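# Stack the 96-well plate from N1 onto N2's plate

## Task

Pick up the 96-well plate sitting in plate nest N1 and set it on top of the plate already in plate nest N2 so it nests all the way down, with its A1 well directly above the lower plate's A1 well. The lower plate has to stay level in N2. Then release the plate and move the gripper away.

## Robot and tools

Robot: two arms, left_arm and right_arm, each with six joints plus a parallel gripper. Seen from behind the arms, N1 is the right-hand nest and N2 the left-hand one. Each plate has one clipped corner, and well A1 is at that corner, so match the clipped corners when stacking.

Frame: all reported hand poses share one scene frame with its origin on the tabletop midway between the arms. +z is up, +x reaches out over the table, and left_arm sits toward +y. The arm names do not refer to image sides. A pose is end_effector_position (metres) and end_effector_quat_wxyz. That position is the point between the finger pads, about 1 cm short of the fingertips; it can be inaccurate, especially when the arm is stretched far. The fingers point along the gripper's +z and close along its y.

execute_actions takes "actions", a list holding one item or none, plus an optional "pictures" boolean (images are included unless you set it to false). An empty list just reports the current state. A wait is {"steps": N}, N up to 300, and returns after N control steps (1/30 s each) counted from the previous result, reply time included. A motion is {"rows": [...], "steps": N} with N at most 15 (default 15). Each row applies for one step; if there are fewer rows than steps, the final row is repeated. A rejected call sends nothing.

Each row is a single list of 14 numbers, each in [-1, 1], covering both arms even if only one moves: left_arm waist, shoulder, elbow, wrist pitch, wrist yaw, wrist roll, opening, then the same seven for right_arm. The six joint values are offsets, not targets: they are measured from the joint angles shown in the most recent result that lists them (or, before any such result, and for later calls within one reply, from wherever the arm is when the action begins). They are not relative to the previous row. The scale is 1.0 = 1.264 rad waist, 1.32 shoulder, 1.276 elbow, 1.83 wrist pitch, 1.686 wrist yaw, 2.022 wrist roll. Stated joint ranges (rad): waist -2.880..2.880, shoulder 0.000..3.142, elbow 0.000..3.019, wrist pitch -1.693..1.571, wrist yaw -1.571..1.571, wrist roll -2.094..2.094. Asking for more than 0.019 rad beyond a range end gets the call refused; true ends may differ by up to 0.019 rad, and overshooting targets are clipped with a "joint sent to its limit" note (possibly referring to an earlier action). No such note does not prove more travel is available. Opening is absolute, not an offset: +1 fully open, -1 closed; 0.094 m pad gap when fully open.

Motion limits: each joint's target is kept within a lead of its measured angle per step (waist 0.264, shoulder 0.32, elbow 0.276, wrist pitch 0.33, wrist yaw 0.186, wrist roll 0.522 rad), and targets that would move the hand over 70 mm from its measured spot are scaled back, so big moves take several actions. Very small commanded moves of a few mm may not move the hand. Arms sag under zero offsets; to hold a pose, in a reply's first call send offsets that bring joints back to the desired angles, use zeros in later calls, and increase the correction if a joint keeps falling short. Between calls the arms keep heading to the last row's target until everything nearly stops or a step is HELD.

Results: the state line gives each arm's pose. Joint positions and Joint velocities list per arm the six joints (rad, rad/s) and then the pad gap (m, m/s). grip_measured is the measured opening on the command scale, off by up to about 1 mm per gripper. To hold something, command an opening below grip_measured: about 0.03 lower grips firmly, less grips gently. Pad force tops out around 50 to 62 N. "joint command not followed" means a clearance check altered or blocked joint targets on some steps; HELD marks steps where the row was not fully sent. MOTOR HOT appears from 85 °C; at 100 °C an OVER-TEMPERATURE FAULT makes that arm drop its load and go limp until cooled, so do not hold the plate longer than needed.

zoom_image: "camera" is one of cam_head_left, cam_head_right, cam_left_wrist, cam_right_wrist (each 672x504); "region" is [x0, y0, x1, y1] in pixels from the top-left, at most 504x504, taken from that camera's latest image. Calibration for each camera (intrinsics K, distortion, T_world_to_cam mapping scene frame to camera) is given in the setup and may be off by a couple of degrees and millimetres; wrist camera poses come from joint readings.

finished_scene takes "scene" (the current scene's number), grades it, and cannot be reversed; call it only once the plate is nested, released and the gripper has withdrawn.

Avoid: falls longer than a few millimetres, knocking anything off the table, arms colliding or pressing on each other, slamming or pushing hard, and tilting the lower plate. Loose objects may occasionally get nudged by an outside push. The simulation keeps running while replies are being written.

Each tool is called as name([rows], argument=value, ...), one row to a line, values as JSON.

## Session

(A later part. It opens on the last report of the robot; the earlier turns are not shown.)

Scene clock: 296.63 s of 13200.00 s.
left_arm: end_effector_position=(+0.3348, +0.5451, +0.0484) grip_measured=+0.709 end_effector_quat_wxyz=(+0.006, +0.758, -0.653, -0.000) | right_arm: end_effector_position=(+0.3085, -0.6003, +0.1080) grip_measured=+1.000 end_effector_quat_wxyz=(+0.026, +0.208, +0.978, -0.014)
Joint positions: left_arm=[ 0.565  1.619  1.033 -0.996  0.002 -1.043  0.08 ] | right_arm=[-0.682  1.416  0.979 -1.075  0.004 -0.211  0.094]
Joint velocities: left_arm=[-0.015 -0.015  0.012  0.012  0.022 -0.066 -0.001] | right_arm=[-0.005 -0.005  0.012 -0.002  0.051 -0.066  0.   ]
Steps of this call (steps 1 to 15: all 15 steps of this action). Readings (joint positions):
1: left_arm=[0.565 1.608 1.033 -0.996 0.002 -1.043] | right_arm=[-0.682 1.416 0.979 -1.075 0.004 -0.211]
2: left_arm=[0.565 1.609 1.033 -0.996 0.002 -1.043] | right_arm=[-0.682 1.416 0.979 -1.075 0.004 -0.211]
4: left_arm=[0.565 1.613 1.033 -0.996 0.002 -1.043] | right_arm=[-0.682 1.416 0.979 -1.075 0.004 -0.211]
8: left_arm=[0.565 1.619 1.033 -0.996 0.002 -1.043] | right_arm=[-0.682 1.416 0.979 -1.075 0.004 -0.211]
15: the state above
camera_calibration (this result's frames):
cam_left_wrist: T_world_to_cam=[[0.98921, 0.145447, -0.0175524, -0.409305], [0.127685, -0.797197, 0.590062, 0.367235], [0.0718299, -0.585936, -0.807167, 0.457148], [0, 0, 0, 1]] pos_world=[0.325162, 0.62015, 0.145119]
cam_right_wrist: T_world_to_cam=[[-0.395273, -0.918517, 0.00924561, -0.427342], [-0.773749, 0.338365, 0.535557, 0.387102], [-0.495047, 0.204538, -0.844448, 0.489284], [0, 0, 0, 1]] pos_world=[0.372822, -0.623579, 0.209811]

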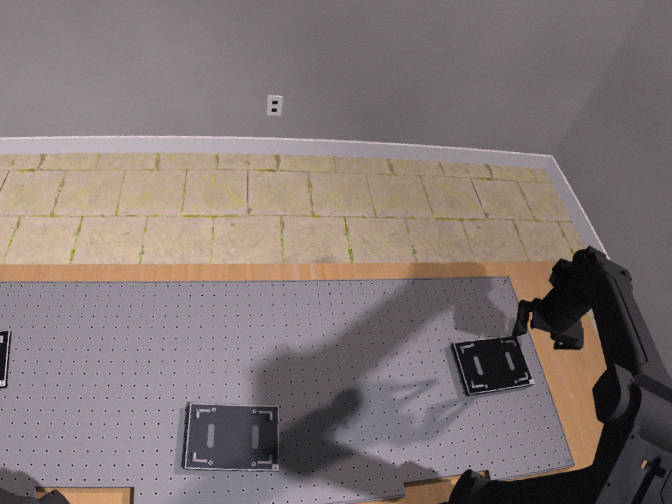

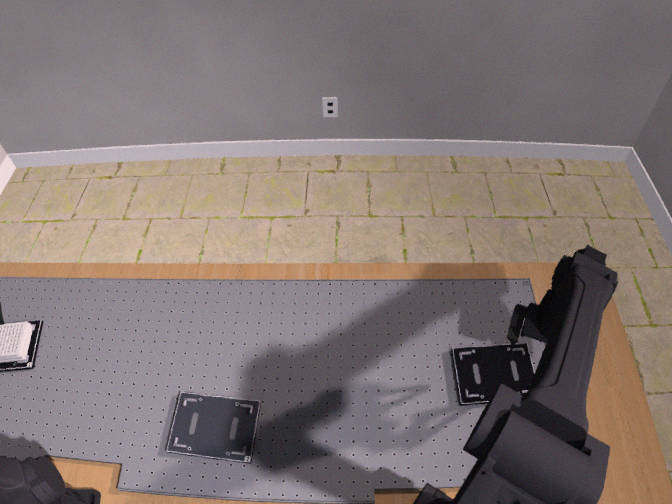

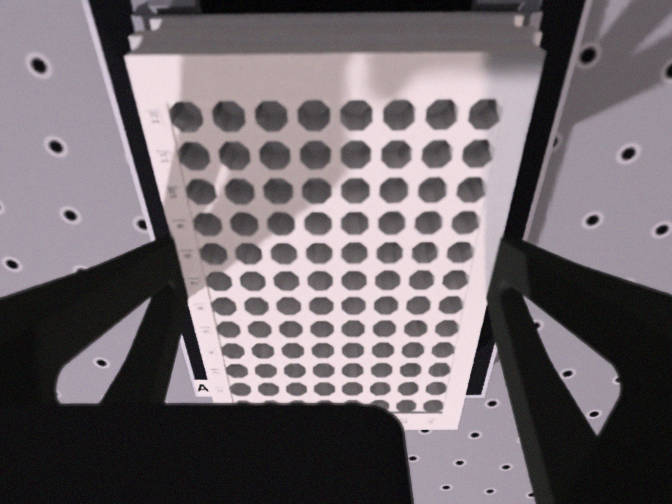

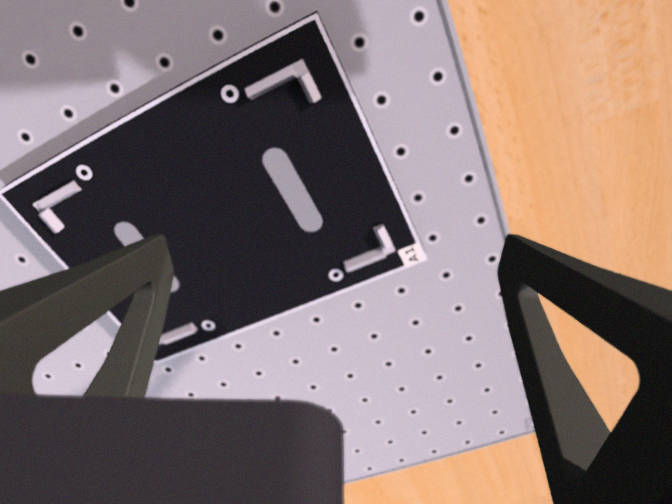

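execute_actions([
  {"rows":[[0,0.018,0,0,0,0,0.675,0,0,0,0,0,0,1]]},
])

zoom_image(camera="cam_left_wrist", region=[110, 0, 230, 90])

zoom_image(camera="cam_left_wrist", region=[450, 0, 570, 90])

zoom_image(camera="cam_head_right", region=[0, 305, 80, 385])

Scene clock: 302.60 s of 13200.00 s.
left_arm: end_effector_position=(+0.3347, +0.5450, +0.0481) grip_measured=+0.709 end_effector_quat_wxyz=(+0.006, +0.758, -0.653, -0.000) | right_arm: end_effector_position=(+0.3085, -0.6003, +0.1080) grip_measured=+1.000 end_effector_quat_wxyz=(+0.026, +0.208, +0.978, -0.014)
Joint positions: left_arm=[ 0.565  1.619  1.033 -0.996  0.002 -1.043  0.08 ] | right_arm=[-0.682  1.416  0.979 -1.075  0.004 -0.211  0.094]
Joint velocities: left_arm=[-0.005 -0.005 -0.017 -0.012 -0.007  0.007 -0.   ] | right_arm=[ 0.015  0.005  0.007  0.002 -0.007 -0.007  0.   ]
Steps of this call (steps 1 to 15: the robot went on to your last target; steps 16 to 90: nothing new was sent; then 2.47 s passed at rest; steps 91 to 105: all 15 steps of this action). Readings (joint positions):
91: left_arm=[0.565 1.619 1.033 -0.996 0.002 -1.043] | right_arm=[-0.682 1.416 0.979 -1.075 0.004 -0.211]
92: left_arm=[0.565 1.619 1.033 -0.996 0.002 -1.043] | right_arm=[-0.682 1.416 0.979 -1.075 0.004 -0.211]
94: left_arm=[0.565 1.619 1.033 -0.996 0.002 -1.043] | right_arm=[-0.682 1.416 0.979 -1.075 0.004 -0.211]
98: left_arm=[0.565 1.619 1.033 -0.996 0.002 -1.043] | right_arm=[-0.682 1.416 0.979 -1.075 0.004 -0.211]
105: the state above
camera_calibration (this result's frames):
cam_left_wrist: T_world_to_cam=[[0.9892, 0.145438, -0.0182104, -0.409217], [0.128036, -0.796916, 0.590366, 0.367104], [0.0713498, -0.586322, -0.80693, 0.457241], [0, 0, 0, 1]] pos_world=[0.325171, 0.620157, 0.144783]
cam_right_wrist: T_world_to_cam=[[-0.395273, -0.918517, 0.00924561, -0.427342], [-0.773749, 0.338365, 0.535557, 0.387102], [-0.495047, 0.204538, -0.844448, 0.489284], [0, 0, 0, 1]] pos_world=[0.372822, -0.623579, 0.209811]

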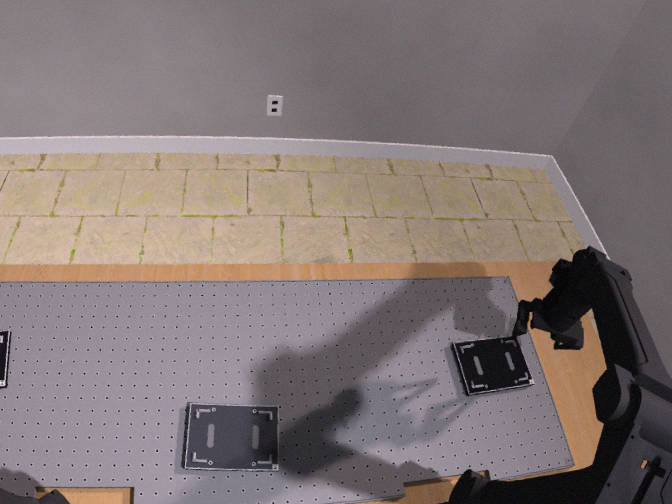

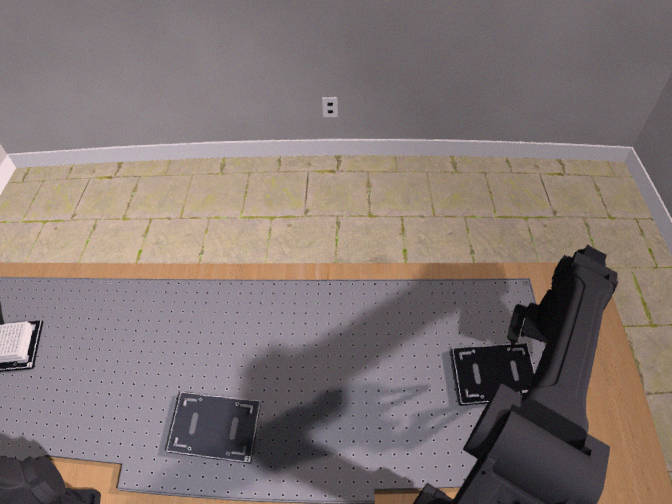

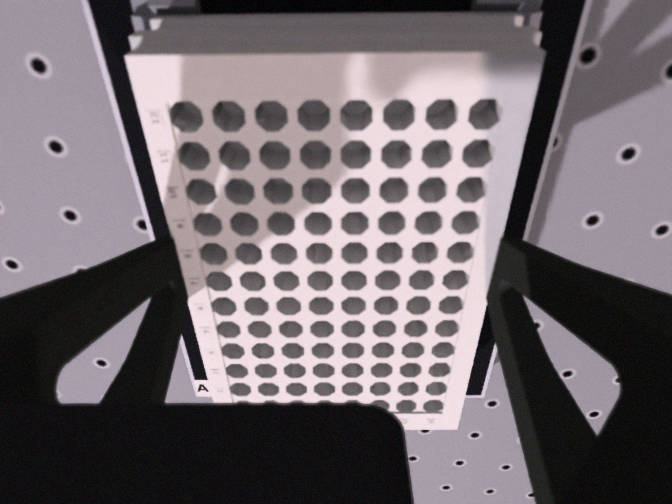

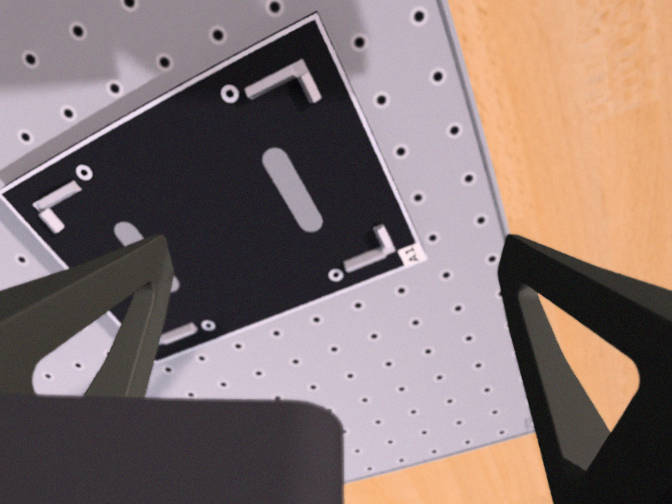

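Region (110, 0, 230, 90) of cam_left_wrist's 672x504 image, scaled by 4.200, with more detail than that image has; it fills the top 378 rows of this view, and the rest is white.

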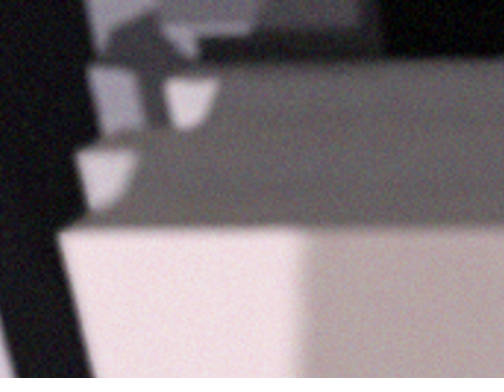

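Region (450, 0, 570, 90) of cam_left_wrist's 672x504 image, scaled by 4.200, with more detail than that image has; it fills the top 378 rows of this view, and the rest is white.

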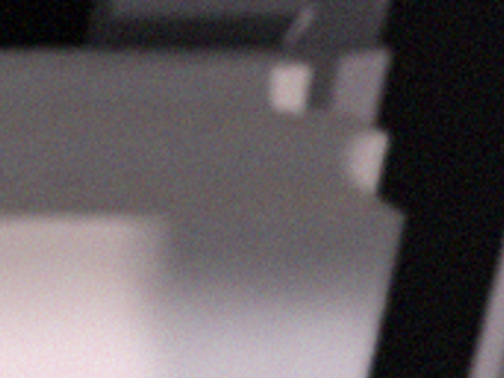

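Region (0, 305, 80, 385) of cam_head_right's 672x504 image, scaled by 6.300, with more detail than that image has.

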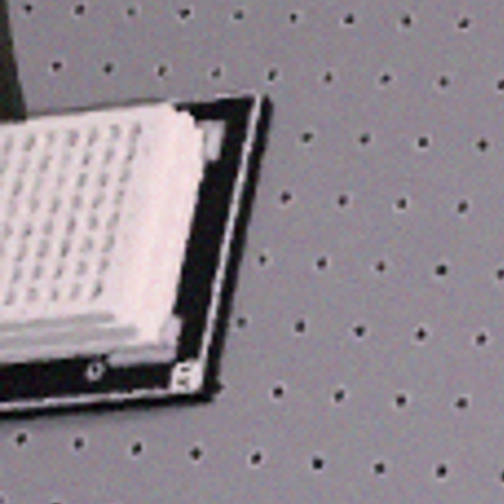

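execute_actions([
  {"rows":[[0,0.018,0,0.009,0,0,0.675,0,0,0,0,0,0,1]]},
], pictures=false)

execute_actions([
  {"rows":[[0.008,0.018,0,0,0,0,0.675,0,0,0,0,0,0,1]]},
], pictures=false)

Scene clock: 314.10 s of 13200.00 s.
left_arm: end_effector_position=(+0.3347, +0.5450, +0.0481) grip_measured=+0.709 end_effector_quat_wxyz=(+0.006, +0.758, -0.653, -0.000) | right_arm: end_effector_position=(+0.3085, -0.6003, +0.1080) grip_measured=+1.000 end_effector_quat_wxyz=(+0.026, +0.208, +0.978, -0.014)
Joint positions: left_arm=[ 0.565  1.619  1.033 -0.996  0.002 -1.043  0.08 ] | right_arm=[-0.682  1.416  0.979 -1.075  0.004 -0.211  0.094]
Joint velocities: left_arm=[-0.005 -0.024 -0.002  0.002  0.022  0.037  0.   ] | right_arm=[ 0.015 -0.005  0.012 -0.012  0.037 -0.022  0.   ]
Steps of this call (steps 1 to 15: the robot went on to your last target; steps 16 to 90: nothing new was sent; then 8.00 s passed at rest; steps 91 to 105: all 15 steps of this action). Readings (joint positions):
91: left_arm=[0.565 1.619 1.033 -0.996 0.002 -1.043] | right_arm=[-0.682 1.416 0.979 -1.075 0.004 -0.211]
92: left_arm=[0.565 1.619 1.033 -0.996 0.002 -1.043] | right_arm=[-0.682 1.416 0.979 -1.075 0.004 -0.211]
94: left_arm=[0.565 1.619 1.033 -0.996 0.002 -1.043] | right_arm=[-0.682 1.416 0.979 -1.075 0.004 -0.211]
98: left_arm=[0.565 1.619 1.033 -0.996 0.002 -1.043] | right_arm=[-0.682 1.416 0.979 -1.075 0.004 -0.211]
105: the state above

Scene clock: 314.60 s of 13200.00 s.
left_arm: end_effector_position=(+0.3346, +0.5451, +0.0481) grip_measured=+0.709 end_effector_quat_wxyz=(+0.006, +0.758, -0.653, -0.000) | right_arm: end_effector_position=(+0.3085, -0.6003, +0.1080) grip_measured=+1.000 end_effector_quat_wxyz=(+0.026, +0.208, +0.978, -0.014)
Joint positions: left_arm=[ 0.565  1.619  1.033 -0.996  0.002 -1.043  0.08 ] | right_arm=[-0.682  1.416  0.979 -1.075  0.004 -0.211  0.094]
Joint velocities: left_arm=[ 0.005 -0.015  0.012  0.007 -0.051 -0.022 -0.001] | right_arm=[-0.015 -0.015 -0.007 -0.007 -0.066 -0.037  0.   ]
Steps of this call (steps 1 to 15: all 15 steps of this action). Readings (joint positions):
1: left_arm=[0.565 1.619 1.033 -0.996 0.002 -1.043] | right_arm=[-0.682 1.416 0.979 -1.075 0.004 -0.211]
2: left_arm=[0.565 1.619 1.033 -0.996 0.002 -1.043] | right_arm=[-0.682 1.416 0.979 -1.075 0.004 -0.211]
4: left_arm=[0.565 1.619 1.033 -0.996 0.002 -1.043] | right_arm=[-0.682 1.416 0.979 -1.075 0.004 -0.211]
8: left_arm=[0.565 1.619 1.033 -0.996 0.002 -1.043] | right_arm=[-0.682 1.416 0.979 -1.075 0.004 -0.211]
15: the state above

Too small to tell; try larger without pressure.

execute_actions([
  {"rows":[[0,0.01,0,0.014,0,0,0.675,0,0,0,0,0,0,1]]},
], pictures=false)

execute_actions([
  {"rows":[[0.013,0.01,0,0,0,0,0.675,0,0,0,0,0,0,1]]},
], pictures=false)

Scene clock: 318.73 s of 13200.00 s.
left_arm: end_effector_position=(+0.3359, +0.5461, +0.0480) grip_measured=+0.709 end_effector_quat_wxyz=(+0.003, +0.758, -0.653, +0.000) | right_arm: end_effector_position=(+0.3085, -0.6003, +0.1080) grip_measured=+1.000 end_effector_quat_wxyz=(+0.026, +0.208, +0.978, -0.014)
Joint positions: left_arm=[ 0.565  1.619  1.033 -0.99   0.002 -1.043  0.08 ] | right_arm=[-0.682  1.416  0.979 -1.075  0.004 -0.211  0.094]
Joint velocities: left_arm=[-0.005 -0.015 -0.012 -0.002  0.007 -0.051  0.   ] | right_arm=[-0.005  0.015  0.012  0.017 -0.022 -0.051  0.   ]
Steps of this call (steps 1 to 15: the robot went on to your last target; steps 16 to 90: nothing new was sent; then 0.63 s passed at rest; steps 91 to 105: all 15 steps of this action). Readings (joint positions):
91: left_arm=[0.565 1.619 1.033 -0.995 0.002 -1.043] | right_arm=[-0.682 1.416 0.979 -1.075 0.004 -0.211]
92: left_arm=[0.565 1.619 1.033 -0.993 0.002 -1.043] | right_arm=[-0.682 1.416 0.979 -1.075 0.004 -0.211]
94: left_arm=[0.565 1.619 1.033 -0.990 0.002 -1.043] | right_arm=[-0.682 1.416 0.979 -1.075 0.004 -0.211]
98: left_arm=[0.565 1.619 1.033 -0.990 0.002 -1.043] | right_arm=[-0.682 1.416 0.979 -1.075 0.004 -0.211]
105: the state above

Scene clock: 319.23 s of 13200.00 s.
left_arm: end_effector_position=(+0.3349, +0.5473, +0.0481) grip_measured=+0.709 end_effector_quat_wxyz=(+0.003, +0.759, -0.651, +0.002) | right_arm: end_effector_position=(+0.3085, -0.6003, +0.1080) grip_measured=+1.000 end_effector_quat_wxyz=(+0.026, +0.208, +0.978, -0.014)
Joint positions: left_arm=[ 0.57   1.619  1.033 -0.99   0.004 -1.043  0.08 ] | right_arm=[-0.682  1.416  0.979 -1.075  0.004 -0.211  0.094]
Joint velocities: left_arm=[-0.005 -0.005 -0.007 -0.012 -0.037  0.007 -0.001] | right_arm=[-0.005 -0.005 -0.012  0.022 -0.007 -0.007  0.   ]
Steps of this call (steps 1 to 15: all 15 steps of this action). Readings (joint positions):
1: left_arm=[0.566 1.619 1.033 -0.990 0.002 -1.043] | right_arm=[-0.682 1.416 0.979 -1.075 0.004 -0.211]
2: left_arm=[0.566 1.619 1.033 -0.990 0.002 -1.043] | right_arm=[-0.682 1.416 0.979 -1.075 0.004 -0.211]
4: left_arm=[0.569 1.619 1.033 -0.990 0.003 -1.043] | right_arm=[-0.682 1.416 0.979 -1.075 0.004 -0.211]
8: left_arm=[0.570 1.619 1.033 -0.990 0.004 -1.043] | right_arm=[-0.682 1.416 0.979 -1.075 0.004 -0.211]
15: the state above

execute_actions([
  {"rows":[[0,0.021,0,0,0,0,0.675,0,0,0,0,0,0,1]]},
])

zoom_image(camera="cam_left_wrist", region=[110, 0, 230, 90])

zoom_image(camera="cam_left_wrist", region=[450, 0, 570, 90])

Scene clock: 323.60 s of 13200.00 s.
left_arm: end_effector_position=(+0.3350, +0.5472, +0.0477) grip_measured=+0.709 end_effector_quat_wxyz=(+0.004, +0.759, -0.651, +0.002) | right_arm: end_effector_position=(+0.3085, -0.6003, +0.1080) grip_measured=+1.000 end_effector_quat_wxyz=(+0.026, +0.208, +0.978, -0.014)
Joint positions: left_arm=[ 0.57   1.62   1.033 -0.99   0.005 -1.043  0.08 ] | right_arm=[-0.682  1.416  0.979 -1.075  0.004 -0.211  0.094]
Joint velocities: left_arm=[-0.005 -0.015 -0.002 -0.002 -0.007  0.007  0.   ] | right_arm=[-0.015 -0.005 -0.002 -0.007 -0.022 -0.037  0.   ]
Steps of this call (steps 1 to 15: the robot went on to your last target; steps 16 to 90: nothing new was sent; then 0.87 s passed at rest; steps 91 to 105: all 15 steps of this action). Readings (joint positions):
91: left_arm=[0.570 1.620 1.033 -0.990 0.005 -1.043] | right_arm=[-0.682 1.416 0.979 -1.075 0.004 -0.211]
92: left_arm=[0.570 1.620 1.033 -0.990 0.005 -1.043] | right_arm=[-0.682 1.416 0.979 -1.075 0.004 -0.211]
94: left_arm=[0.570 1.620 1.033 -0.990 0.005 -1.043] | right_arm=[-0.682 1.416 0.979 -1.075 0.004 -0.211]
98: left_arm=[0.570 1.620 1.033 -0.990 0.005 -1.043] | right_arm=[-0.682 1.416 0.979 -1.075 0.004 -0.211]
105: the state above
camera_calibration (this result's frames):
cam_left_wrist: T_world_to_cam=[[0.98856, 0.150389, -0.0115385, -0.412591], [0.128112, -0.79682, 0.590478, 0.368886], [0.0796075, -0.585201, -0.806971, 0.454842], [0, 0, 0, 1]] pos_world=[0.324403, 0.622159, 0.144465]
cam_right_wrist: T_world_to_cam=[[-0.395273, -0.918517, 0.00924561, -0.427342], [-0.773749, 0.338365, 0.535557, 0.387102], [-0.495047, 0.204538, -0.844448, 0.489284], [0, 0, 0, 1]] pos_world=[0.372822, -0.623579, 0.209811]

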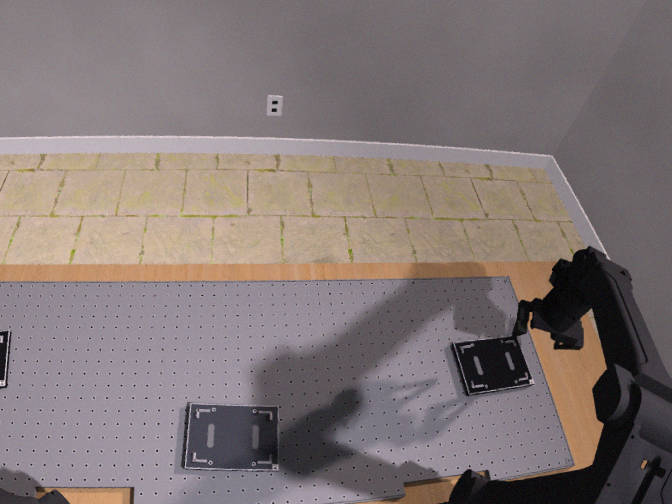

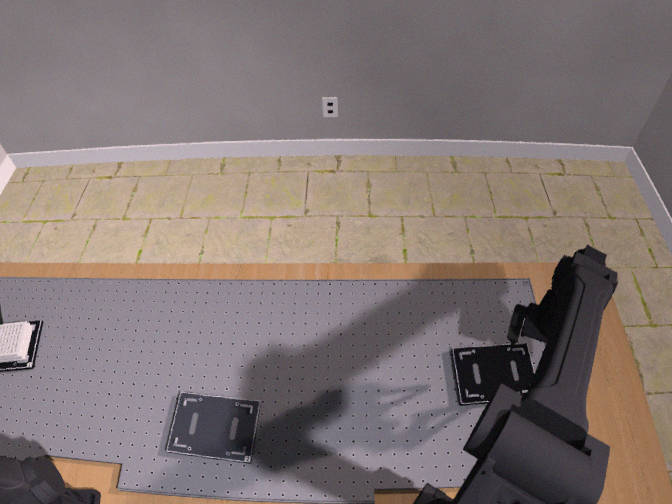

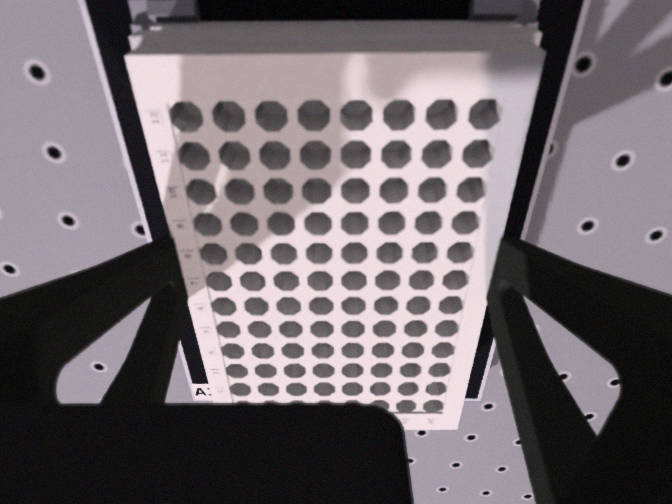

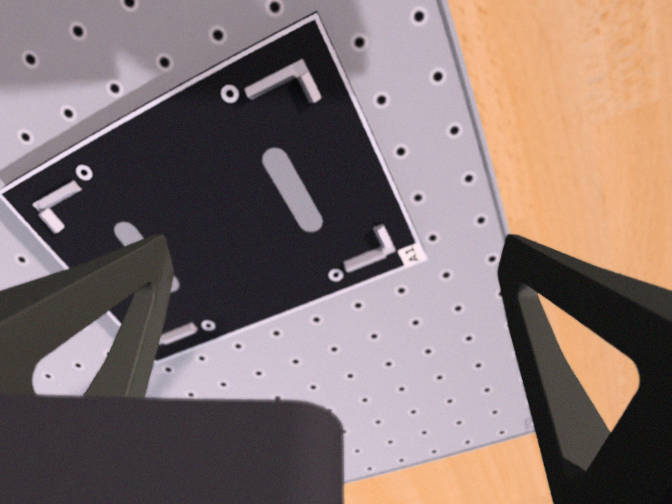

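Region (110, 0, 230, 90) of cam_left_wrist's 672x504 image, scaled by 4.200, with more detail than that image has; it fills the top 378 rows of this view, and the rest is white.

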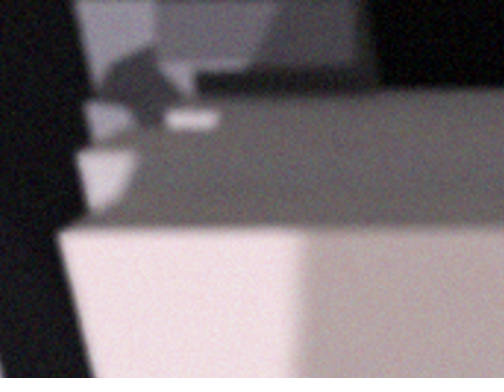

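Region (450, 0, 570, 90) of cam_left_wrist's 672x504 image, scaled by 4.200, with more detail than that image has; it fills the top 378 rows of this view, and the rest is white.

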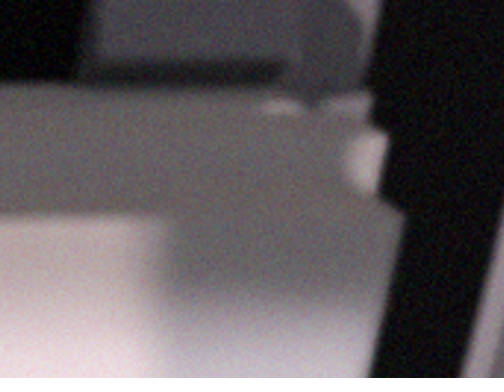

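execute_actions([
  {"rows":[[-0.009,0.018,0,0,0,0,0.675,0,0,0,0,0,0,1]]},
], pictures=false)

execute_actions([
  {"rows":[[-0.011,0.018,0,0,0,0,0.675,0,0,0,0,0,0,1]]},
], pictures=false)

Scene clock: 329.97 s of 13200.00 s.
left_arm: end_effector_position=(+0.3351, +0.5470, +0.0477) grip_measured=+0.709 end_effector_quat_wxyz=(+0.004, +0.759, -0.651, +0.002) | right_arm: end_effector_position=(+0.3085, -0.6003, +0.1080) grip_measured=+1.000 end_effector_quat_wxyz=(+0.026, +0.208, +0.978, -0.014)
Joint positions: left_arm=[ 0.569  1.62   1.033 -0.99   0.005 -1.043  0.08 ] | right_arm=[-0.682  1.416  0.979 -1.075  0.004 -0.211  0.094]
Joint velocities: left_arm=[-0.015 -0.005 -0.002 -0.007 -0.066 -0.037 -0.   ] | right_arm=[-0.015 -0.005  0.017  0.017 -0.081 -0.037  0.   ]
Steps of this call (steps 1 to 15: the robot went on to your last target; steps 16 to 90: nothing new was sent; then 2.87 s passed at rest; steps 91 to 105: all 15 steps of this action). Readings (joint positions):
91: left_arm=[0.569 1.620 1.033 -0.990 0.005 -1.043] | right_arm=[-0.682 1.416 0.979 -1.075 0.004 -0.211]
92: left_arm=[0.569 1.620 1.033 -0.990 0.005 -1.043] | right_arm=[-0.682 1.416 0.979 -1.075 0.004 -0.211]
94: left_arm=[0.569 1.620 1.033 -0.990 0.005 -1.043] | right_arm=[-0.682 1.416 0.979 -1.075 0.004 -0.211]
98: left_arm=[0.569 1.620 1.033 -0.990 0.005 -1.043] | right_arm=[-0.682 1.416 0.979 -1.075 0.004 -0.211]
105: the state above

Scene clock: 330.47 s of 13200.00 s.
left_arm: end_effector_position=(+0.3352, +0.5469, +0.0477) grip_measured=+0.709 end_effector_quat_wxyz=(+0.004, +0.759, -0.651, +0.002) | right_arm: end_effector_position=(+0.3085, -0.6003, +0.1080) grip_measured=+1.000 end_effector_quat_wxyz=(+0.026, +0.208, +0.978, -0.014)
Joint positions: left_arm=[ 0.569  1.62   1.033 -0.99   0.005 -1.043  0.08 ] | right_arm=[-0.682  1.416  0.979 -1.075  0.004 -0.211  0.094]
Joint velocities: left_arm=[-0.005 -0.005  0.002 -0.007  0.022 -0.037  0.   ] | right_arm=[-0.015  0.015 -0.012 -0.007  0.051  0.037  0.   ]
Steps of this call (steps 1 to 15: all 15 steps of this action). Readings (joint positions):
1: left_arm=[0.569 1.620 1.033 -0.990 0.005 -1.043] | right_arm=[-0.682 1.416 0.979 -1.075 0.004 -0.211]
2: left_arm=[0.569 1.620 1.033 -0.990 0.005 -1.043] | right_arm=[-0.682 1.416 0.979 -1.075 0.004 -0.211]
4: left_arm=[0.569 1.620 1.033 -0.990 0.005 -1.043] | right_arm=[-0.682 1.416 0.979 -1.075 0.004 -0.211]
8: left_arm=[0.569 1.620 1.033 -0.990 0.005 -1.043] | right_arm=[-0.682 1.416 0.979 -1.075 0.004 -0.211]
15: the state above

execute_actions([
  {"rows":[[-0.0115,0.012,0,0,0,0,0.675,0,0,0,0,0,0,1]]},
], pictures=false)

execute_actions([
  {"rows":[[0,0.021,0,0,0,0,0.675,0,0,0,0,0,0,1]]},
], pictures=false)

Scene clock: 335.00 s of 13200.00 s.
left_arm: end_effector_position=(+0.3352, +0.5469, +0.0477) grip_measured=+0.709 end_effector_quat_wxyz=(+0.004, +0.759, -0.651, +0.002) | right_arm: end_effector_position=(+0.3085, -0.6003, +0.1080) grip_measured=+1.000 end_effector_quat_wxyz=(+0.026, +0.208, +0.978, -0.014)
Joint positions: left_arm=[ 0.569  1.62   1.033 -0.99   0.005 -1.043  0.08 ] | right_arm=[-0.682  1.416  0.979 -1.075  0.004 -0.211  0.094]
Joint velocities: left_arm=[-0.005 -0.015 -0.002 -0.017 -0.081  0.037  0.   ] | right_arm=[-0.015  0.005 -0.002  0.012  0.051  0.007  0.   ]
Steps of this call (steps 1 to 15: the robot went on to your last target; steps 16 to 90: nothing new was sent; then 1.03 s passed at rest; steps 91 to 105: all 15 steps of this action). Readings (joint positions):
91: left_arm=[0.569 1.620 1.033 -0.990 0.005 -1.043] | right_arm=[-0.682 1.416 0.979 -1.075 0.004 -0.211]
92: left_arm=[0.569 1.620 1.033 -0.990 0.005 -1.043] | right_arm=[-0.682 1.416 0.979 -1.075 0.004 -0.211]
94: left_arm=[0.569 1.620 1.033 -0.990 0.005 -1.043] | right_arm=[-0.682 1.416 0.979 -1.075 0.004 -0.211]
98: left_arm=[0.569 1.620 1.033 -0.990 0.005 -1.043] | right_arm=[-0.682 1.416 0.979 -1.075 0.004 -0.211]
105: the state above

Scene clock: 335.50 s of 13200.00 s.
left_arm: end_effector_position=(+0.3352, +0.5469, +0.0477) grip_measured=+0.709 end_effector_quat_wxyz=(+0.004, +0.759, -0.651, +0.002) | right_arm: end_effector_position=(+0.3085, -0.6003, +0.1080) grip_measured=+1.000 end_effector_quat_wxyz=(+0.026, +0.208, +0.978, -0.014)
Joint positions: left_arm=[ 0.569  1.62   1.033 -0.99   0.005 -1.043  0.08 ] | right_arm=[-0.682  1.416  0.979 -1.075  0.004 -0.211  0.094]
Joint velocities: left_arm=[ 0.005 -0.005  0.007  0.012 -0.037  0.051 -0.   ] | right_arm=[-0.005 -0.015 -0.007 -0.007 -0.022 -0.037  0.   ]
Steps of this call (steps 1 to 15: all 15 steps of this action). Readings (joint positions):
1: left_arm=[0.569 1.620 1.033 -0.990 0.005 -1.043] | right_arm=[-0.682 1.416 0.979 -1.075 0.004 -0.211]
2: left_arm=[0.569 1.620 1.033 -0.990 0.005 -1.043] | right_arm=[-0.682 1.416 0.979 -1.075 0.004 -0.211]
4: left_arm=[0.569 1.620 1.033 -0.990 0.005 -1.043] | right_arm=[-0.682 1.416 0.979 -1.075 0.004 -0.211]
8: left_arm=[0.569 1.620 1.033 -0.990 0.005 -1.043] | right_arm=[-0.682 1.416 0.979 -1.075 0.004 -0.211]
15: the state above

execute_actions([
  {"rows":[[-0.014,0,0,0,0,0,0.675,0,0,0,0,0,0,1]]},
])

zoom_image(camera="cam_left_wrist", region=[110, 0, 230, 90])

zoom_image(camera="cam_left_wrist", region=[450, 0, 570, 90])

Scene clock: 340.40 s of 13200.00 s.
left_arm: end_effector_position=(+0.3357, +0.5462, +0.0477) grip_measured=+0.709 end_effector_quat_wxyz=(+0.004, +0.758, -0.652, +0.001) | right_arm: end_effector_position=(+0.3085, -0.6003, +0.1080) grip_measured=+1.000 end_effector_quat_wxyz=(+0.026, +0.208, +0.978, -0.014)
Joint positions: left_arm=[ 0.566  1.62   1.033 -0.99   0.003 -1.043  0.08 ] | right_arm=[-0.682  1.416  0.979 -1.075  0.004 -0.211  0.094]
Joint velocities: left_arm=[ 0.005 -0.034 -0.002 -0.002  0.037 -0.081  0.   ] | right_arm=[ 0.005 -0.005 -0.002 -0.002  0.051 -0.007  0.   ]
Steps of this call (steps 1 to 15: the robot went on to your last target; steps 16 to 90: nothing new was sent; then 1.40 s passed at rest; steps 91 to 105: all 15 steps of this action). Readings (joint positions):
91: left_arm=[0.569 1.620 1.033 -0.990 0.005 -1.043] | right_arm=[-0.682 1.416 0.979 -1.075 0.004 -0.211]
92: left_arm=[0.568 1.620 1.033 -0.990 0.005 -1.043] | right_arm=[-0.682 1.416 0.979 -1.075 0.004 -0.211]
94: left_arm=[0.567 1.620 1.033 -0.990 0.004 -1.043] | right_arm=[-0.682 1.416 0.979 -1.075 0.004 -0.211]
98: left_arm=[0.566 1.620 1.033 -0.990 0.003 -1.043] | right_arm=[-0.682 1.416 0.979 -1.075 0.004 -0.211]
105: the state above
camera_calibration (this result's frames):
cam_left_wrist: T_world_to_cam=[[0.98906, 0.146998, -0.0123105, -0.411469], [0.125932, -0.797958, 0.58941, 0.369452], [0.076819, -0.584512, -0.80774, 0.454833], [0, 0, 0, 1]] pos_world=[0.325502, 0.621148, 0.144562]
cam_right_wrist: T_world_to_cam=[[-0.395273, -0.918517, 0.00924561, -0.427342], [-0.773749, 0.338365, 0.535557, 0.387102], [-0.495047, 0.204538, -0.844448, 0.489284], [0, 0, 0, 1]] pos_world=[0.372822, -0.623579, 0.209811]

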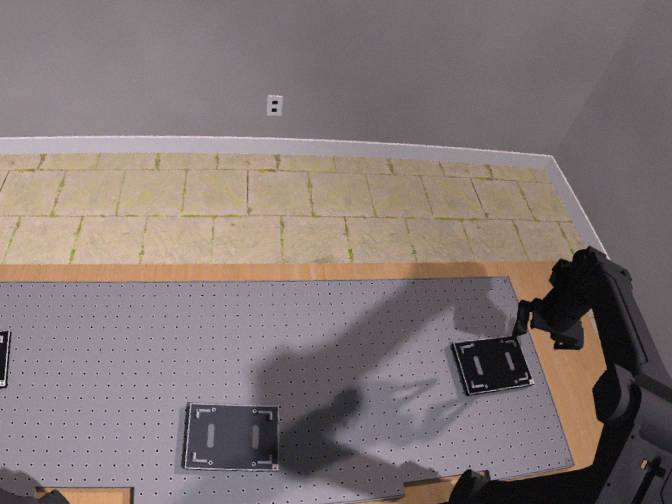

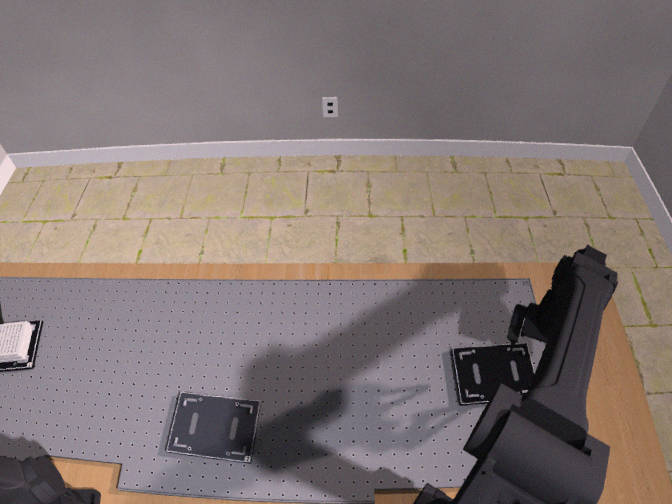

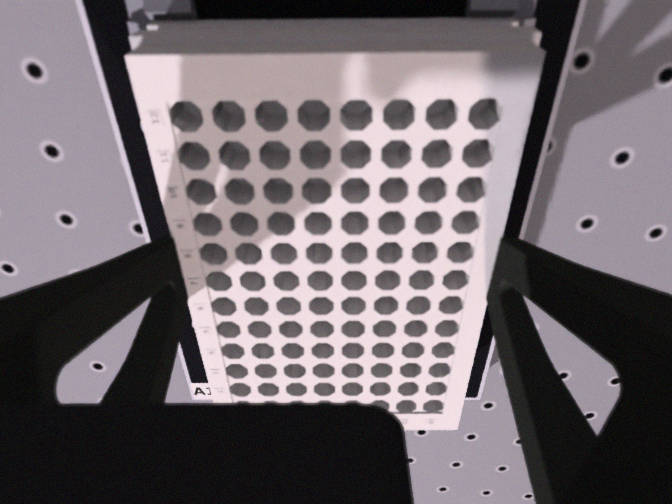

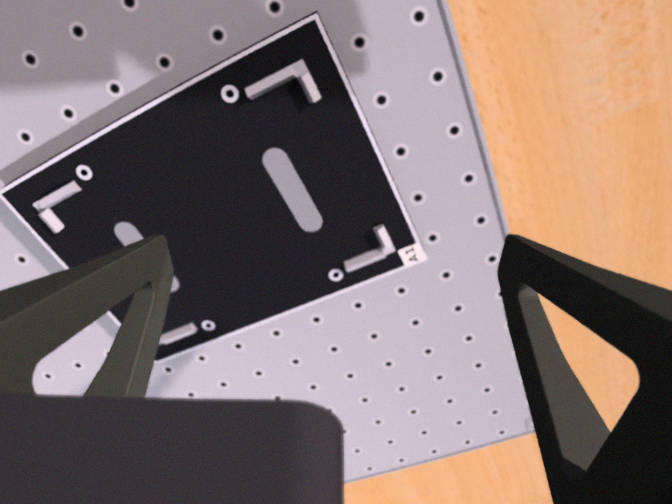

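Region (110, 0, 230, 90) of cam_left_wrist's 672x504 image, scaled by 4.200, with more detail than that image has; it fills the top 378 rows of this view, and the rest is white.

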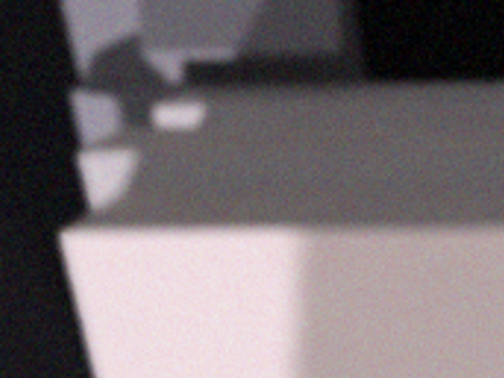

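Region (450, 0, 570, 90) of cam_left_wrist's 672x504 image, scaled by 4.200, with more detail than that image has; it fills the top 378 rows of this view, and the rest is white.

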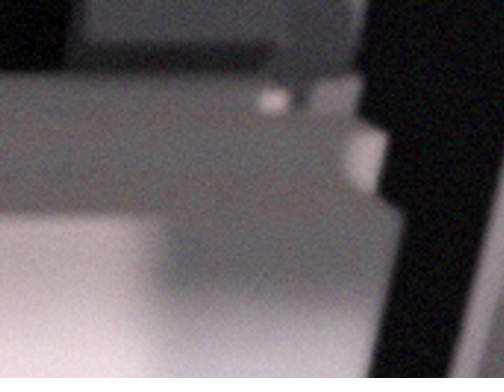

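execute_actions([
  {"rows":[[0,0.006,0,-0.011,0,0,0.675,0,0,0,0,0,0,1]]},
], pictures=false)

execute_actions([
  {"rows":[[0,0.021,0,0,0,0,0.675,0,0,0,0,0,0,1]]},
], pictures=false)

Scene clock: 346.77 s of 13200.00 s.
left_arm: end_effector_position=(+0.3353, +0.5459, +0.0477) grip_measured=+0.709 end_effector_quat_wxyz=(+0.005, +0.758, -0.652, +0.001) | right_arm: end_effector_position=(+0.3085, -0.6003, +0.1080) grip_measured=+1.000 end_effector_quat_wxyz=(+0.026, +0.208, +0.978, -0.014)
Joint positions: left_arm=[ 0.566  1.62   1.033 -0.992  0.003 -1.043  0.08 ] | right_arm=[-0.682  1.416  0.979 -1.075  0.004 -0.211  0.094]
Joint velocities: left_arm=[ 0.005 -0.005 -0.017 -0.002 -0.007 -0.022 -0.001] | right_arm=[-0.005  0.015  0.002  0.012 -0.022 -0.022  0.   ]
Steps of this call (steps 1 to 15: the robot went on to your last target; steps 16 to 90: nothing new was sent; then 2.87 s passed at rest; steps 91 to 105: all 15 steps of this action). Readings (joint positions):
91: left_arm=[0.566 1.620 1.033 -0.991 0.003 -1.043] | right_arm=[-0.682 1.416 0.979 -1.075 0.004 -0.211]
92: left_arm=[0.566 1.620 1.033 -0.992 0.003 -1.043] | right_arm=[-0.682 1.416 0.979 -1.075 0.004 -0.211]
94: left_arm=[0.566 1.620 1.033 -0.992 0.003 -1.043] | right_arm=[-0.682 1.416 0.979 -1.075 0.004 -0.211]
98: left_arm=[0.566 1.620 1.033 -0.992 0.003 -1.043] | right_arm=[-0.682 1.416 0.979 -1.075 0.004 -0.211]
105: the state above

Scene clock: 347.27 s of 13200.00 s.
left_arm: end_effector_position=(+0.3353, +0.5459, +0.0477) grip_measured=+0.709 end_effector_quat_wxyz=(+0.005, +0.758, -0.652, +0.001) | right_arm: end_effector_position=(+0.3085, -0.6003, +0.1080) grip_measured=+1.000 end_effector_quat_wxyz=(+0.026, +0.208, +0.978, -0.014)
Joint positions: left_arm=[ 0.566  1.62   1.033 -0.992  0.003 -1.043  0.08 ] | right_arm=[-0.682  1.416  0.979 -1.075  0.004 -0.211  0.094]
Joint velocities: left_arm=[-0.005 -0.024 -0.012 -0.002 -0.066 -0.051  0.001] | right_arm=[ 0.015  0.005  0.002 -0.002  0.007 -0.051  0.   ]
Steps of this call (steps 1 to 15: all 15 steps of this action). Readings (joint positions):
1: left_arm=[0.566 1.620 1.033 -0.992 0.003 -1.043] | right_arm=[-0.682 1.416 0.979 -1.075 0.004 -0.211]
2: left_arm=[0.566 1.620 1.033 -0.992 0.003 -1.043] | right_arm=[-0.682 1.416 0.979 -1.075 0.004 -0.211]
4: left_arm=[0.566 1.620 1.033 -0.992 0.003 -1.043] | right_arm=[-0.682 1.416 0.979 -1.075 0.004 -0.211]
8: left_arm=[0.566 1.620 1.033 -0.992 0.003 -1.043] | right_arm=[-0.682 1.416 0.979 -1.075 0.004 -0.211]
15: the state above

execute_actions([
  {"rows":[[0,0.006,0,-0.012,0,0,0.675,0,0,0,0,0,0,1]]},
], pictures=false)

execute_actions([
  {"rows":[[0,0.021,0,0,0,0,0.675,0,0,0,0,0,0,1]]},
])

zoom_image(camera="cam_left_wrist", region=[110, 0, 230, 90])

zoom_image(camera="cam_left_wrist", region=[450, 0, 570, 90])

zoom_image(camera="cam_head_right", region=[0, 315, 60, 375])

Scene clock: 355.50 s of 13200.00 s.
left_arm: end_effector_position=(+0.3350, +0.5456, +0.0478) grip_measured=+0.709 end_effector_quat_wxyz=(+0.006, +0.758, -0.652, +0.001) | right_arm: end_effector_position=(+0.3085, -0.6003, +0.1080) grip_measured=+1.000 end_effector_quat_wxyz=(+0.026, +0.208, +0.978, -0.014)
Joint positions: left_arm=[ 0.566  1.62   1.033 -0.994  0.003 -1.043  0.08 ] | right_arm=[-0.682  1.416  0.979 -1.075  0.004 -0.211  0.094]
Joint velocities: left_arm=[ 0.005  0.005  0.002 -0.007 -0.007  0.022  0.   ] | right_arm=[-0.005 -0.005 -0.002 -0.007  0.037 -0.007  0.   ]
Steps of this call (steps 1 to 15: the robot went on to your last target; steps 16 to 90: nothing new was sent; then 4.73 s passed at rest; steps 91 to 105: all 15 steps of this action). Readings (joint positions):
91: left_arm=[0.566 1.620 1.033 -0.993 0.003 -1.043] | right_arm=[-0.682 1.416 0.979 -1.075 0.004 -0.211]
92: left_arm=[0.566 1.620 1.033 -0.993 0.003 -1.043] | right_arm=[-0.682 1.416 0.979 -1.075 0.004 -0.211]
94: left_arm=[0.566 1.620 1.033 -0.994 0.003 -1.043] | right_arm=[-0.682 1.416 0.979 -1.075 0.004 -0.211]
98: left_arm=[0.566 1.620 1.033 -0.994 0.003 -1.043] | right_arm=[-0.682 1.416 0.979 -1.075 0.004 -0.211]
105: the state above

Scene clock: 356.00 s of 13200.00 s.
left_arm: end_effector_position=(+0.3350, +0.5456, +0.0478) grip_measured=+0.709 end_effector_quat_wxyz=(+0.006, +0.758, -0.652, +0.001) | right_arm: end_effector_position=(+0.3085, -0.6003, +0.1080) grip_measured=+1.000 end_effector_quat_wxyz=(+0.026, +0.208, +0.978, -0.014)
Joint positions: left_arm=[ 0.566  1.62   1.033 -0.994  0.003 -1.043  0.08 ] | right_arm=[-0.682  1.416  0.979 -1.075  0.004 -0.211  0.094]
Joint velocities: left_arm=[-0.024 -0.005  0.017 -0.007  0.022 -0.081  0.   ] | right_arm=[-0.015 -0.015  0.017 -0.007  0.066 -0.037  0.   ]
Steps of this call (steps 1 to 15: all 15 steps of this action). Readings (joint positions):
1: left_arm=[0.566 1.620 1.033 -0.994 0.003 -1.043] | right_arm=[-0.682 1.416 0.979 -1.075 0.004 -0.211]
2: left_arm=[0.566 1.620 1.033 -0.994 0.003 -1.043] | right_arm=[-0.682 1.416 0.979 -1.075 0.004 -0.211]
4: left_arm=[0.566 1.620 1.033 -0.994 0.003 -1.043] | right_arm=[-0.682 1.416 0.979 -1.075 0.004 -0.211]
8: left_arm=[0.566 1.620 1.033 -0.994 0.003 -1.043] | right_arm=[-0.682 1.416 0.979 -1.075 0.004 -0.211]
15: the state above
camera_calibration (this result's frames):
cam_left_wrist: T_world_to_cam=[[0.989019, 0.146965, -0.0156005, -0.410471], [0.127685, -0.796546, 0.590941, 0.367638], [0.074421, -0.586444, -0.806564, 0.456353], [0, 0, 0, 1]] pos_world=[0.325059, 0.620791, 0.144422]
cam_right_wrist: T_world_to_cam=[[-0.395273, -0.918517, 0.00924561, -0.427342], [-0.773749, 0.338365, 0.535557, 0.387102], [-0.495047, 0.204538, -0.844448, 0.489284], [0, 0, 0, 1]] pos_world=[0.372822, -0.623579, 0.209811]

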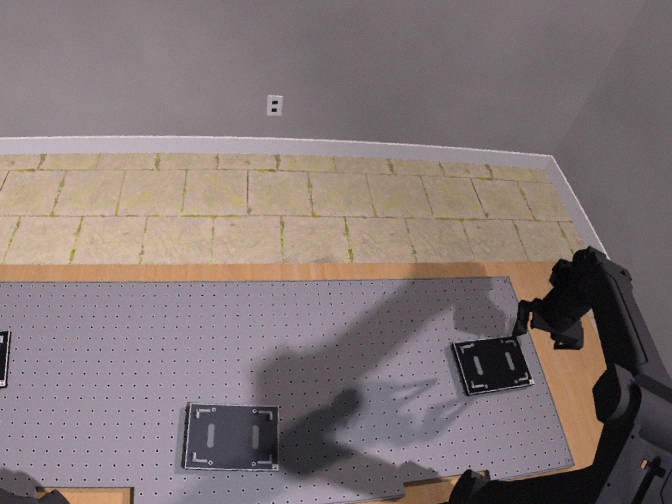

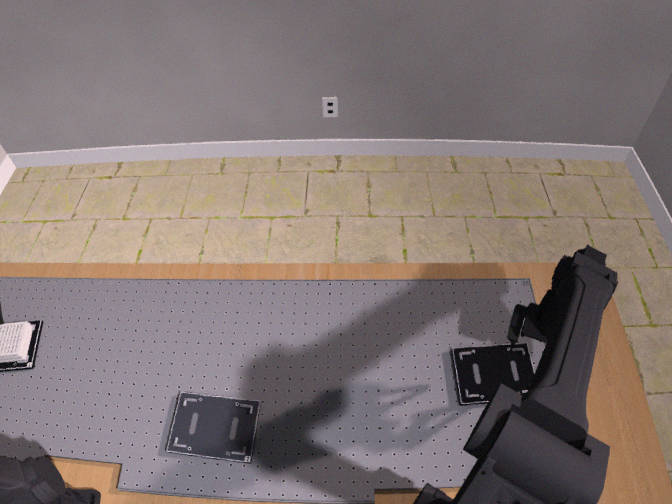

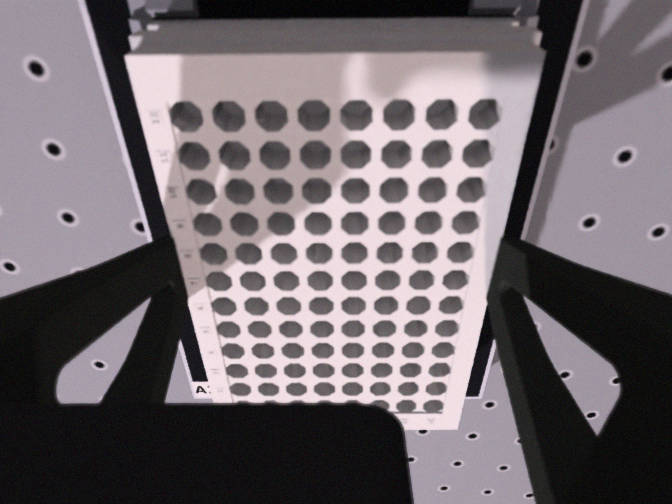

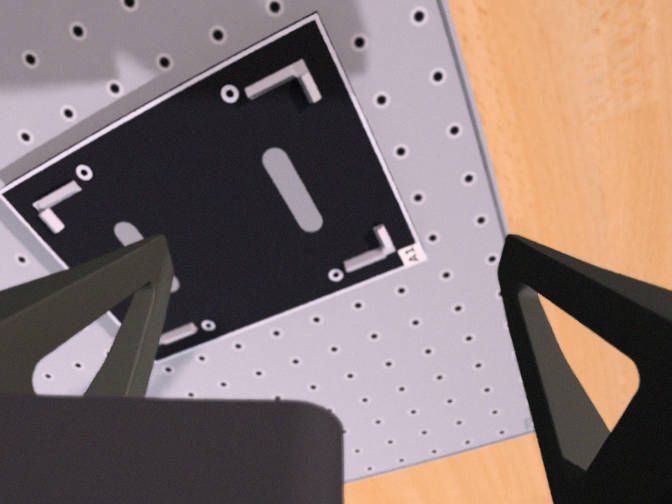

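Region (110, 0, 230, 90) of cam_left_wrist's 672x504 image, scaled by 4.200, with more detail than that image has; it fills the top 378 rows of this view, and the rest is white.

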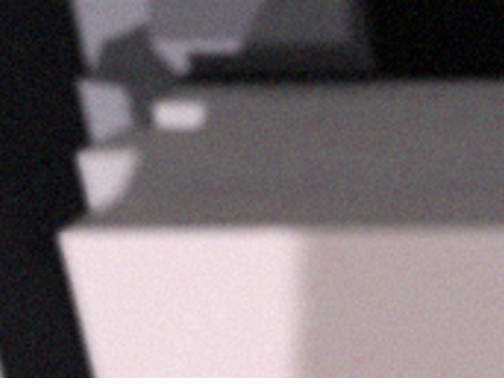

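Region (450, 0, 570, 90) of cam_left_wrist's 672x504 image, scaled by 4.200, with more detail than that image has; it fills the top 378 rows of this view, and the rest is white.

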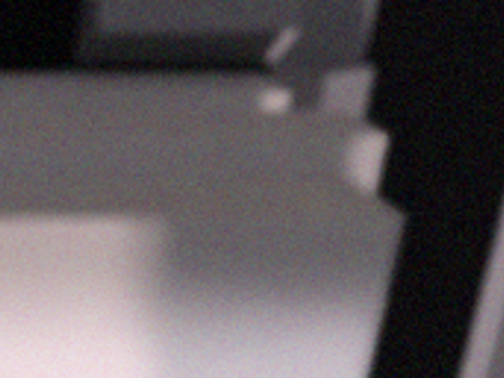

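Region (0, 315, 60, 375) of cam_head_right's 672x504 image, scaled by 8.400, with more detail than that image has.

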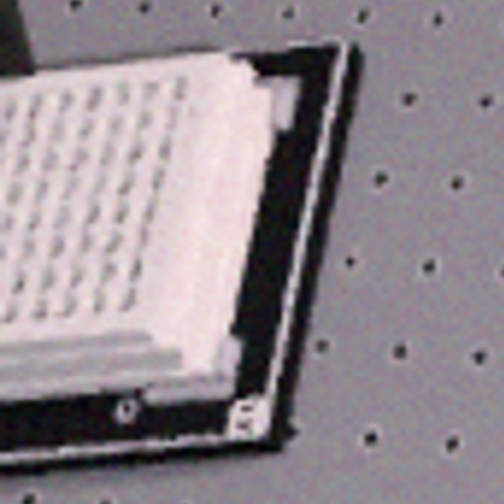

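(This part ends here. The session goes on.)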